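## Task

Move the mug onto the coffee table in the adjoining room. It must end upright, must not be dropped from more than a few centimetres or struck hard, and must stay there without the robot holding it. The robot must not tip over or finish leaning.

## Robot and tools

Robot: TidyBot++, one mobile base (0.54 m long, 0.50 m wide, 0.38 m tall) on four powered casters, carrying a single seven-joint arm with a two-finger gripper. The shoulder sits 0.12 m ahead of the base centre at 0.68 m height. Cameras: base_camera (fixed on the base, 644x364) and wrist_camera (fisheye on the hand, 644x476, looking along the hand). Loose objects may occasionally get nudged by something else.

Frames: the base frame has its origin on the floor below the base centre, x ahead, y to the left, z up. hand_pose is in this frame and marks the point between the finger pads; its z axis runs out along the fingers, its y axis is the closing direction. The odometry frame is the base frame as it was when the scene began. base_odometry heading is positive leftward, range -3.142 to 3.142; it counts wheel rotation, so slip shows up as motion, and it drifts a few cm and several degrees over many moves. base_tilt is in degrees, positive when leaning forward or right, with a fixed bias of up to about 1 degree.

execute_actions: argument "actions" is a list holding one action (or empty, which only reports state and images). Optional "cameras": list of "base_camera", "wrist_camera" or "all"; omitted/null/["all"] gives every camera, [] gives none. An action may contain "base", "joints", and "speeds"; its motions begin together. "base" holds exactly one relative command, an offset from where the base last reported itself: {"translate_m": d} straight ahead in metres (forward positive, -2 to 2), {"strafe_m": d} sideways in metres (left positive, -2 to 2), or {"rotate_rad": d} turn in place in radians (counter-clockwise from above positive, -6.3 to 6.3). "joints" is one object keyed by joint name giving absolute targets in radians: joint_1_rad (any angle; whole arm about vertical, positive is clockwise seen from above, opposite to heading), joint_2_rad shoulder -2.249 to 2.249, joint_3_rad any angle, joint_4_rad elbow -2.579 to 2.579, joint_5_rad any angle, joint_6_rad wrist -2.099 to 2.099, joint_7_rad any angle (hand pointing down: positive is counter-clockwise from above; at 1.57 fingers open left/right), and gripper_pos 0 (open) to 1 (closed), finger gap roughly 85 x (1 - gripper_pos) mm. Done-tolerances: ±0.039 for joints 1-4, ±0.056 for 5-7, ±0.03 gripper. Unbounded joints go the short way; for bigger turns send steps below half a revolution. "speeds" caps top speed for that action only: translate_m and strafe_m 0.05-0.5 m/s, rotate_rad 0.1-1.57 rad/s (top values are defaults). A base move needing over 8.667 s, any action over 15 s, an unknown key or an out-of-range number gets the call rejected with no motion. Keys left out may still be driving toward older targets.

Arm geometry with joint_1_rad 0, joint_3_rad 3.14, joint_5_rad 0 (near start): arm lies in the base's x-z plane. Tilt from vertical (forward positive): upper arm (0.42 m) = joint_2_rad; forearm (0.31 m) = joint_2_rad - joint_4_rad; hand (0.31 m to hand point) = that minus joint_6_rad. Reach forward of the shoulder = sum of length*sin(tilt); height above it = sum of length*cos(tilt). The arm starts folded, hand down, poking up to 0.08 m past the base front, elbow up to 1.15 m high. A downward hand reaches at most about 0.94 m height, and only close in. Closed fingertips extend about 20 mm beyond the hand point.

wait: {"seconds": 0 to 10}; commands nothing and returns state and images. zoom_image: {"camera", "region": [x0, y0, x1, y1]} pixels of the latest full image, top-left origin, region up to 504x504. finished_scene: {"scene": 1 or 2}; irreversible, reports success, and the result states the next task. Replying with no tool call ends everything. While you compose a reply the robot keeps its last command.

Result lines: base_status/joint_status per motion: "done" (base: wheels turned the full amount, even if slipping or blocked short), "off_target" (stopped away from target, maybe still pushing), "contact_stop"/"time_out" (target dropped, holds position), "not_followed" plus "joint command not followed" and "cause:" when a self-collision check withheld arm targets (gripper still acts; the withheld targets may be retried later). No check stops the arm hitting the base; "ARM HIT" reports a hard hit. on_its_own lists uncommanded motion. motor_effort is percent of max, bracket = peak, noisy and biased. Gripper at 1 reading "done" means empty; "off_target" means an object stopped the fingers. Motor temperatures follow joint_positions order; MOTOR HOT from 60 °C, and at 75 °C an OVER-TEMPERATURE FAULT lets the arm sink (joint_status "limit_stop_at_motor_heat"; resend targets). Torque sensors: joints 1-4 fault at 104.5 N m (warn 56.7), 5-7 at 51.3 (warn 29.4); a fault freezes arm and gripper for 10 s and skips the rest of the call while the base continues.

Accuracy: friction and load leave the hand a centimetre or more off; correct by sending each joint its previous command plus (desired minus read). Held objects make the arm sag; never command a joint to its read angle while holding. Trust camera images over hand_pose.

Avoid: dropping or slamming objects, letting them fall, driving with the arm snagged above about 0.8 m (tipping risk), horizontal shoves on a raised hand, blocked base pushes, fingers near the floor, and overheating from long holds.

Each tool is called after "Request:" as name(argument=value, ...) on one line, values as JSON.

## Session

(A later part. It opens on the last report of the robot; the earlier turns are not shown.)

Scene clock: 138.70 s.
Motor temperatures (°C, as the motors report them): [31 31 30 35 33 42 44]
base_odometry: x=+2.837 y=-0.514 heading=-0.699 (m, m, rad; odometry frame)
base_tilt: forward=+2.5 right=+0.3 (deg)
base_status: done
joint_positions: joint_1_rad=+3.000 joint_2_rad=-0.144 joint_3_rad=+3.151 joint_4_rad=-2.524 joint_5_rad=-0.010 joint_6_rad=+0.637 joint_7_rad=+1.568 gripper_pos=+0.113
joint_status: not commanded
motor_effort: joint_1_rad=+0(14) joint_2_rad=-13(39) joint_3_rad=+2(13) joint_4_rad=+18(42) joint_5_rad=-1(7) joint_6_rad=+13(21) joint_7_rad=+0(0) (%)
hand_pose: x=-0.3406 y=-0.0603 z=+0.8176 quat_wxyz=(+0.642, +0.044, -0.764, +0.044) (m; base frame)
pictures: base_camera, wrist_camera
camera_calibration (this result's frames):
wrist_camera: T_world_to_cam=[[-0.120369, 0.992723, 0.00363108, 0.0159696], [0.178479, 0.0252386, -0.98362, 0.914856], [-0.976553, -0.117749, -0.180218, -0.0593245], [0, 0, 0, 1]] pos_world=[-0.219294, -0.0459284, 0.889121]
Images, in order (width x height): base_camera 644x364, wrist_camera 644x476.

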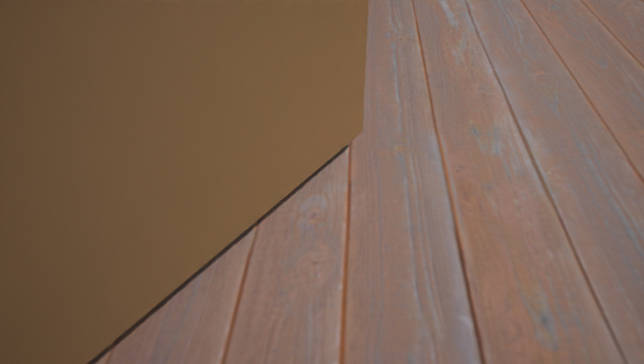

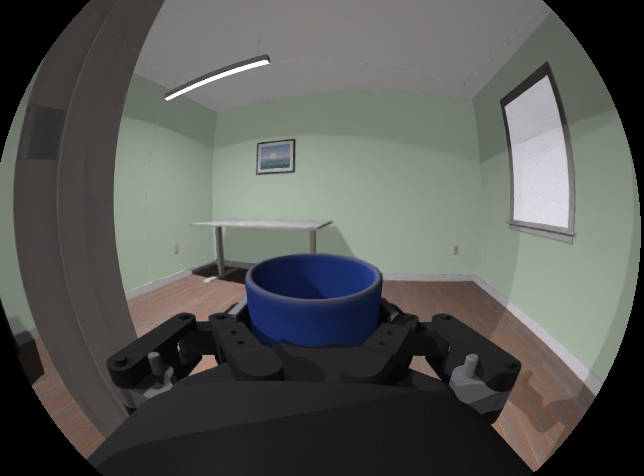

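The rear wheels are now on top of the threshold, so I'm continuing forward.

Request:
execute_actions(actions=[{"base":{"translate_m":0.75},"speeds":{"translate_m":0.3}}])

Request:
execute_actions(actions=[{"joints":{"joint_1_rad":1.0}}], cameras=["wrist_camera"])

Scene clock: 157.03 s.
Motor temperatures (°C, as the motors report them): [31 31 30 35 33 42 44]
base_odometry: x=+3.411 y=-0.996 heading=-0.699 (m, m, rad; odometry frame)
base_tilt: forward=-0.4 right=+0.2 (deg)
base_status: done
joint_positions: joint_1_rad=+3.001 joint_2_rad=-0.128 joint_3_rad=+3.155 joint_4_rad=-2.518 joint_5_rad=-0.012 joint_6_rad=+0.637 joint_7_rad=+1.568 gripper_pos=+0.113
joint_status: not commanded
motor_effort: joint_1_rad=+0(10) joint_2_rad=-13(32) joint_3_rad=+2(8) joint_4_rad=+16(21) joint_5_rad=-1(3) joint_6_rad=+13(17) joint_7_rad=+0(0) (%)
hand_pose: x=-0.3445 y=-0.0583 z=+0.8132 quat_wxyz=(+0.639, +0.041, -0.767, +0.043) (m; base frame)
pictures: base_camera, wrist_camera
camera_calibration (this result's frames):
wrist_camera: T_world_to_cam=[[-0.11449, 0.993422, 0.00239023, 0.0165349], [0.188715, 0.024111, -0.981736, 0.913086], [-0.975335, -0.111948, -0.190234, -0.0548402], [0, 0, 0, 1]] pos_world=[-0.223907, -0.0445808, 0.885937]
Images, in order (width x height): base_camera 644x364, wrist_camera 644x476.

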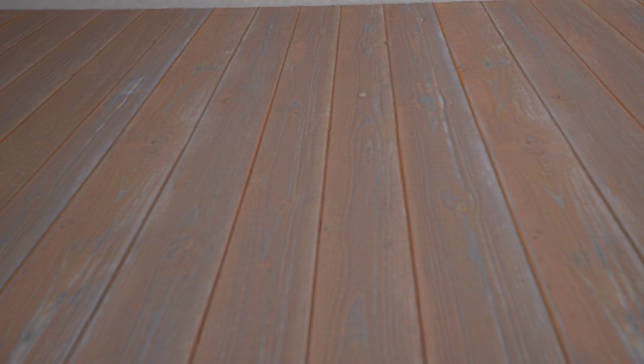

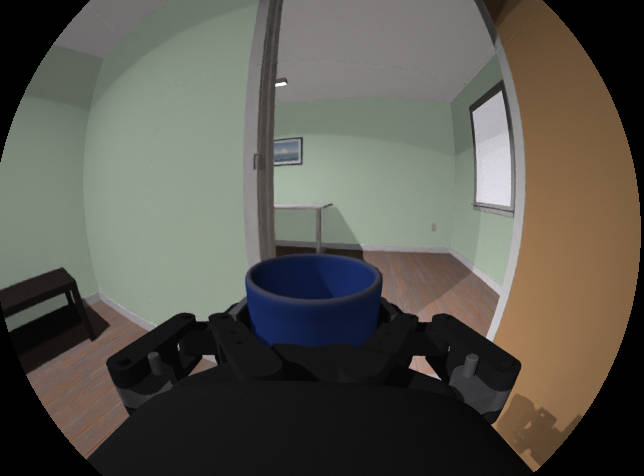

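Scene clock: 160.13 s.
Motor temperatures (°C, as the motors report them): [31 31 30 35 33 42 44]
base_odometry: x=+3.411 y=-0.996 heading=-0.699 (m, m, rad; odometry frame)
base_tilt: forward=-0.3 right=+0.2 (deg)
base_status: not commanded
joint_positions: joint_1_rad=+1.019 joint_2_rad=-0.128 joint_3_rad=+3.155 joint_4_rad=-2.518 joint_5_rad=-0.012 joint_6_rad=+0.637 joint_7_rad=+1.568 gripper_pos=+0.113
joint_status: all done
motor_effort: joint_1_rad=+0(1) joint_2_rad=-13(14) joint_3_rad=+2(2) joint_4_rad=+17(18) joint_5_rad=+0(1) joint_6_rad=+13(13) joint_7_rad=-1(0) (%)
hand_pose: x=+0.3576 y=-0.4016 z=+0.8132 quat_wxyz=(+0.314, +0.664, -0.386, +0.558) (m; base frame)
pictures: wrist_camera
camera_calibration (this result's frames):
wrist_camera: T_world_to_cam=[[-0.864905, -0.501929, 0.00239015, 0.105834], [-0.097514, 0.163357, -0.981736, 0.947147], [0.492372, -0.849342, -0.190234, -0.229497], [0, 0, 0, 1]] pos_world=[0.296895, -0.296523, 0.885937]
Images, in order (width x height): wrist_camera 644x476.

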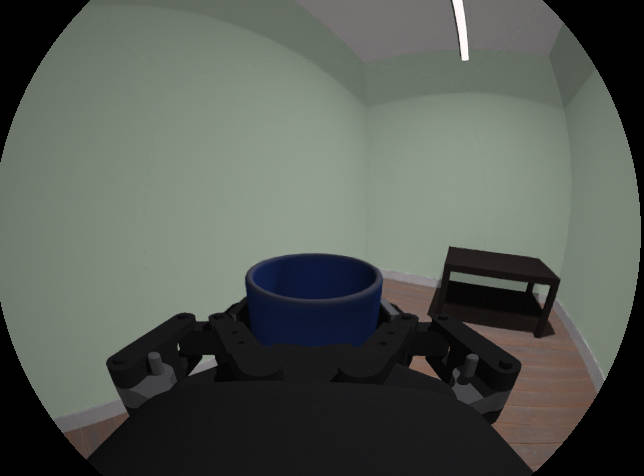

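Request:
execute_actions(actions=[{"base":{"strafe_m":-0.8}}], cameras=[])

Request:
execute_actions(actions=[{"base":{"rotate_rad":-1.66},"joints":{"joint_1_rad":0.0},"speeds":{"rotate_rad":1.0}}])

Scene clock: 168.73 s.
Motor temperatures (°C, as the motors report them): [31 32 30 35 33 42 44]
base_odometry: x=+2.897 y=-1.609 heading=-0.699 (m, m, rad; odometry frame)
base_tilt: forward=-0.3 right=+0.2 (deg)
base_status: done
joint_positions: joint_1_rad=+1.019 joint_2_rad=-0.128 joint_3_rad=+3.155 joint_4_rad=-2.518 joint_5_rad=-0.012 joint_6_rad=+0.637 joint_7_rad=+1.568 gripper_pos=+0.113
joint_status: not commanded
motor_effort: joint_1_rad=-1(1) joint_2_rad=-13(15) joint_3_rad=+1(3) joint_4_rad=+17(19) joint_5_rad=-1(0) joint_6_rad=+13(14) joint_7_rad=+0(0) (%)
hand_pose: x=+0.3577 y=-0.4015 z=+0.8132 quat_wxyz=(+0.314, +0.665, -0.386, +0.558) (m; base frame)
pictures: none
No camera images: the call's "cameras" was empty. Leave "cameras" out to get every camera's image.

Scene clock: 171.53 s.
Motor temperatures (°C, as the motors report them): [31 32 30 35 33 42 44]
base_odometry: x=+2.897 y=-1.609 heading=-2.358 (m, m, rad; odometry frame)
base_tilt: forward=-0.3 right=+0.2 (deg)
base_status: done
joint_positions: joint_1_rad=+0.023 joint_2_rad=-0.128 joint_3_rad=+3.154 joint_4_rad=-2.518 joint_5_rad=-0.012 joint_6_rad=+0.637 joint_7_rad=+1.568 gripper_pos=+0.113
joint_status: all done
motor_effort: joint_1_rad=-1(2) joint_2_rad=-13(15) joint_3_rad=+2(0) joint_4_rad=+17(18) joint_5_rad=-1(0) joint_6_rad=+13(14) joint_7_rad=+0(0) (%)
hand_pose: x=+0.5858 y=-0.0174 z=+0.8132 quat_wxyz=(+0.009, +0.768, -0.021, +0.640) (m; base frame)
pictures: base_camera, wrist_camera
camera_calibration (this result's frames):
wrist_camera: T_world_to_cam=[[-0.0476286, -0.998862, 0.00246105, 0.00853005], [-0.19003, 0.00664227, -0.981756, 0.958168], [0.980622, -0.0472273, -0.19013, -0.287663], [0, 0, 0, 1]] pos_world=[0.464576, -0.0114296, 0.885972]
Images, in order (width x height): base_camera 644x364, wrist_camera 644x476.

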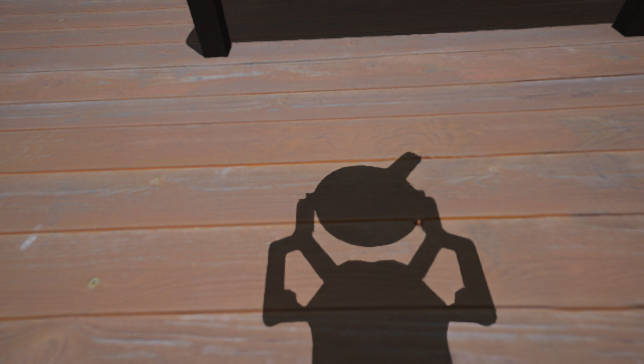

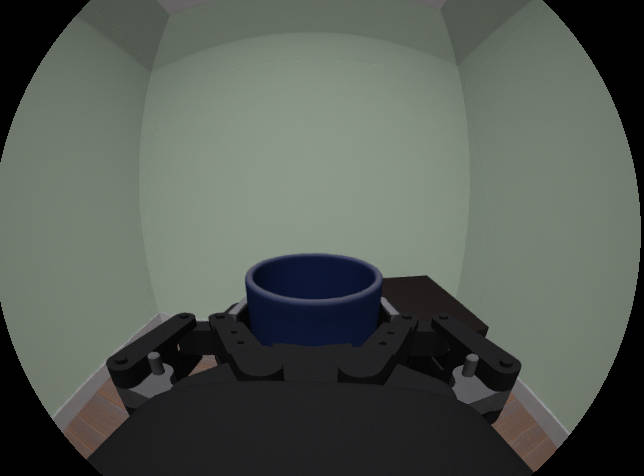

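Request:
execute_actions(actions=[{"base":{"translate_m":0.1},"joints":{"joint_2_rad":1.03,"joint_4_rad":-1.5,"joint_6_rad":0.84}}])

Scene clock: 177.13 s.
Motor temperatures (°C, as the motors report them): [31 32 30 35 33 42 44]
base_odometry: x=+2.826 y=-1.680 heading=-2.359 (m, m, rad; odometry frame)
base_tilt: forward=-0.3 right=+0.2 (deg)
base_status: done
joint_positions: joint_1_rad=+0.022 joint_2_rad=+1.042 joint_3_rad=+3.154 joint_4_rad=-1.538 joint_5_rad=-0.012 joint_6_rad=+0.797 joint_7_rad=+1.568 gripper_pos=+0.113
joint_status: all done
motor_effort: joint_1_rad=+0(1) joint_2_rad=-49(50) joint_3_rad=+1(2) joint_4_rad=+15(18) joint_5_rad=-1(1) joint_6_rad=+13(14) joint_7_rad=+0(0) (%)
hand_pose: x=+0.9537 y=-0.0264 z=+0.5627 quat_wxyz=(+0.013, +0.778, -0.015, +0.628) (m; base frame)
pictures: base_camera, wrist_camera
camera_calibration (this result's frames):
wrist_camera: T_world_to_cam=[[-0.0421221, -0.998972, 0.0167666, 0.00441671], [-0.219558, -0.00711617, -0.975574, 0.806505], [0.97469, -0.0447744, -0.219032, -0.674472], [0, 0, 0, 1]] pos_world=[0.834661, -0.0200477, 0.638999]
Images, in order (width x height): base_camera 644x364, wrist_camera 644x476.

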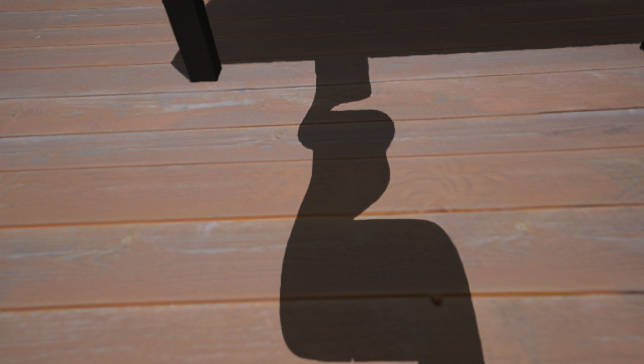

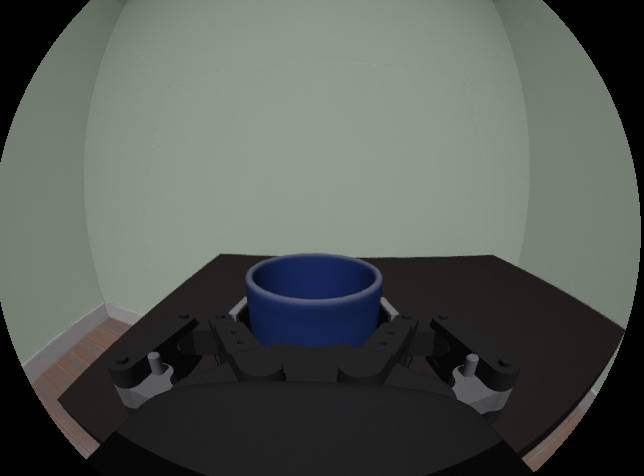

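Request:
execute_actions(actions=[{"base":{"translate_m":0.08},"joints":{"joint_2_rad":1.14,"joint_6_rad":0.98}}], cameras=[])

Request:
execute_actions(actions=[{"joints":{"joint_2_rad":1.175,"joint_6_rad":1.01}}], cameras=["wrist_camera"])

Scene clock: 182.37 s.
Motor temperatures (°C, as the motors report them): [31 32 30 35 33 42 44]
base_odometry: x=+2.769 y=-1.736 heading=-2.360 (m, m, rad; odometry frame)
base_tilt: forward=-0.3 right=+0.1 (deg)
base_status: done
joint_positions: joint_1_rad=+0.021 joint_2_rad=+1.158 joint_3_rad=+3.154 joint_4_rad=-1.531 joint_5_rad=-0.012 joint_6_rad=+0.939 joint_7_rad=+1.568 gripper_pos=+0.113
joint_status: all done
motor_effort: joint_1_rad=-1(2) joint_2_rad=-48(53) joint_3_rad=+1(0) joint_4_rad=+13(16) joint_5_rad=-1(2) joint_6_rad=+13(14) joint_7_rad=+0(1) (%)
hand_pose: x=+0.9477 y=-0.0253 z=+0.5121 quat_wxyz=(+0.013, +0.768, -0.013, +0.641) (m; base frame)
pictures: none
No camera images: the call's "cameras" was empty. Leave "cameras" out to get every camera's image.

Scene clock: 183.10 s.
Motor temperatures (°C, as the motors report them): [31 32 30 35 33 42 44]
base_odometry: x=+2.769 y=-1.736 heading=-2.360 (m, m, rad; odometry frame)
base_tilt: forward=-0.3 right=+0.2 (deg)
base_status: not commanded
joint_positions: joint_1_rad=+0.021 joint_2_rad=+1.177 joint_3_rad=+3.154 joint_4_rad=-1.531 joint_5_rad=-0.012 joint_6_rad=+0.973 joint_7_rad=+1.568 gripper_pos=+0.113
joint_status: all done
motor_effort: joint_1_rad=-1(0) joint_2_rad=-49(51) joint_3_rad=+1(1) joint_4_rad=+13(14) joint_5_rad=-2(0) joint_6_rad=+13(14) joint_7_rad=-1(0) (%)
hand_pose: x=+0.9462 y=-0.0252 z=+0.5065 quat_wxyz=(+0.013, +0.763, -0.013, +0.646) (m; base frame)
pictures: wrist_camera
camera_calibration (this result's frames):
wrist_camera: T_world_to_cam=[[-0.0409032, -0.998988, 0.0187059, 0.00405832], [-0.174257, -0.0113022, -0.984635, 0.711641], [0.98385, -0.0435344, -0.173618, -0.711088], [0, 0, 0, 1]] pos_world=[0.823778, -0.0188594, 0.577174]
Images, in order (width x height): wrist_camera 644x476.

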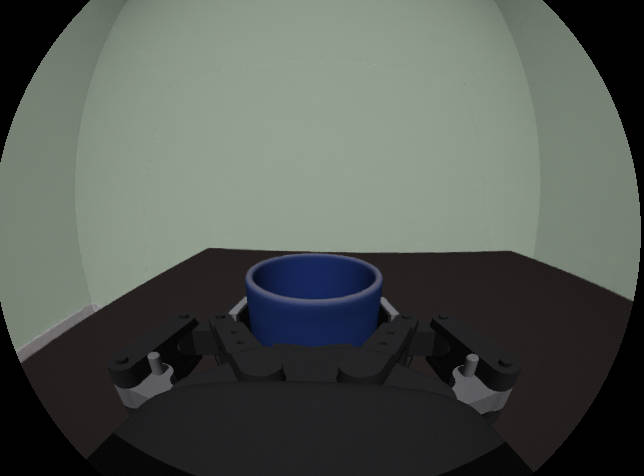

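Request:
execute_actions(actions=[{"joints":{"joint_2_rad":1.21,"joint_6_rad":1.03}}], cameras=[])

Scene clock: 184.80 s.
Motor temperatures (°C, as the motors report them): [31 32 30 35 33 42 44]
base_odometry: x=+2.769 y=-1.736 heading=-2.360 (m, m, rad; odometry frame)
base_tilt: forward=-0.2 right=+0.2 (deg)
base_status: not commanded
joint_positions: joint_1_rad=+0.021 joint_2_rad=+1.191 joint_3_rad=+3.154 joint_4_rad=-1.527 joint_5_rad=-0.012 joint_6_rad=+1.003 joint_7_rad=+1.568 gripper_pos=+0.113
joint_status: all done
motor_effort: joint_1_rad=+0(1) joint_2_rad=-46(49) joint_3_rad=+1(1) joint_4_rad=+11(13) joint_5_rad=-1(2) joint_6_rad=+11(13) joint_7_rad=+0(0) (%)
hand_pose: x=+0.9467 y=-0.0252 z=+0.5062 quat_wxyz=(+0.014, +0.756, -0.013, +0.654) (m; base frame)
pictures: none
No camera images: the call's "cameras" was empty. Leave "cameras" out to get every camera's image.

Request:
execute_actions(actions=[{"joints":{"joint_2_rad":1.245}}], cameras=[])

Scene clock: 186.83 s.
Motor temperatures (°C, as the motors report them): [31 32 30 35 33 42 44]
base_odometry: x=+2.769 y=-1.736 heading=-2.360 (m, m, rad; odometry frame)
base_tilt: forward=-0.3 right=+0.2 (deg)
base_status: not commanded
joint_positions: joint_1_rad=+0.021 joint_2_rad=+1.201 joint_3_rad=+3.154 joint_4_rad=-1.519 joint_5_rad=-0.012 joint_6_rad=+1.018 joint_7_rad=+1.568 gripper_pos=+0.113
joint_status: joint_2_rad off_target (ended at +1.201, target +1.245)
motor_effort: joint_1_rad=-1(1) joint_2_rad=-42(46) joint_3_rad=+1(1) joint_4_rad=+9(11) joint_5_rad=+0(1) joint_6_rad=+9(11) joint_7_rad=+0(0) (%)
hand_pose: x=+0.9482 y=-0.0252 z=+0.5061 quat_wxyz=(+0.014, +0.752, -0.013, +0.659) (m; base frame)
pictures: none
No camera images: the call's "cameras" was empty. Leave "cameras" out to get every camera's image.

The mug is resting on the table, so I'm releasing it.

Request:
execute_actions(actions=[{"joints":{"joint_2_rad":1.2,"gripper_pos":0}}], cameras=[])

Request:
execute_actions(actions=[{"base":{"translate_m":-0.2},"speeds":{"translate_m":0.2}}], cameras=["wrist_camera"])

Scene clock: 190.03 s.
Motor temperatures (°C, as the motors report them): [31 33 30 35 33 42 44]
base_odometry: x=+2.769 y=-1.736 heading=-2.360 (m, m, rad; odometry frame)
base_tilt: forward=-0.2 right=+0.2 (deg)
base_status: not commanded
joint_positions: joint_1_rad=+0.021 joint_2_rad=+1.201 joint_3_rad=+3.154 joint_4_rad=-1.519 joint_5_rad=-0.012 joint_6_rad=+1.018 joint_7_rad=+1.568 gripper_pos=+0.000
joint_status: all done
motor_effort: joint_1_rad=-1(1) joint_2_rad=-45(48) joint_3_rad=+1(1) joint_4_rad=+11(11) joint_5_rad=-1(2) joint_6_rad=+10(11) joint_7_rad=+0(0) (%)
hand_pose: x=+0.9483 y=-0.0252 z=+0.5065 quat_wxyz=(+0.014, +0.752, -0.013, +0.659) (m; base frame)
pictures: none
No camera images: the call's "cameras" was empty. Leave "cameras" out to get every camera's image.

Scene clock: 191.83 s.
Motor temperatures (°C, as the motors report them): [31 33 30 35 33 42 44]
base_odometry: x=+2.911 y=-1.595 heading=-2.360 (m, m, rad; odometry frame)
base_tilt: forward=-0.3 right=+0.2 (deg)
base_status: done
joint_positions: joint_1_rad=+0.018 joint_2_rad=+1.201 joint_3_rad=+3.154 joint_4_rad=-1.516 joint_5_rad=-0.012 joint_6_rad=+1.018 joint_7_rad=+1.568 gripper_pos=+0.000
joint_status: not commanded
motor_effort: joint_1_rad=-1(2) joint_2_rad=-45(49) joint_3_rad=+1(0) joint_4_rad=+11(11) joint_5_rad=+0(1) joint_6_rad=+10(11) joint_7_rad=+0(1) (%)
hand_pose: x=+0.9492 y=-0.0227 z=+0.5076 quat_wxyz=(+0.013, +0.751, -0.012, +0.660) (m; base frame)
pictures: wrist_camera
camera_calibration (this result's frames):
wrist_camera: T_world_to_cam=[[-0.0381632, -0.999096, 0.018747, 0.00404381], [-0.137652, -0.0133256, -0.990391, 0.681477], [0.989745, -0.040377, -0.137019, -0.737843], [0, 0, 0, 1]] pos_world=[0.824238, -0.0166707, 0.573754]
Images, in order (width x height): wrist_camera 644x476.

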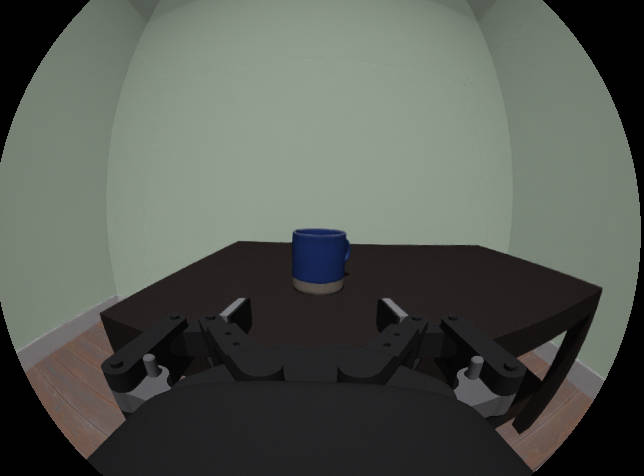

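Request:
finished_scene(scene=1)

The scene is finished: the task was done.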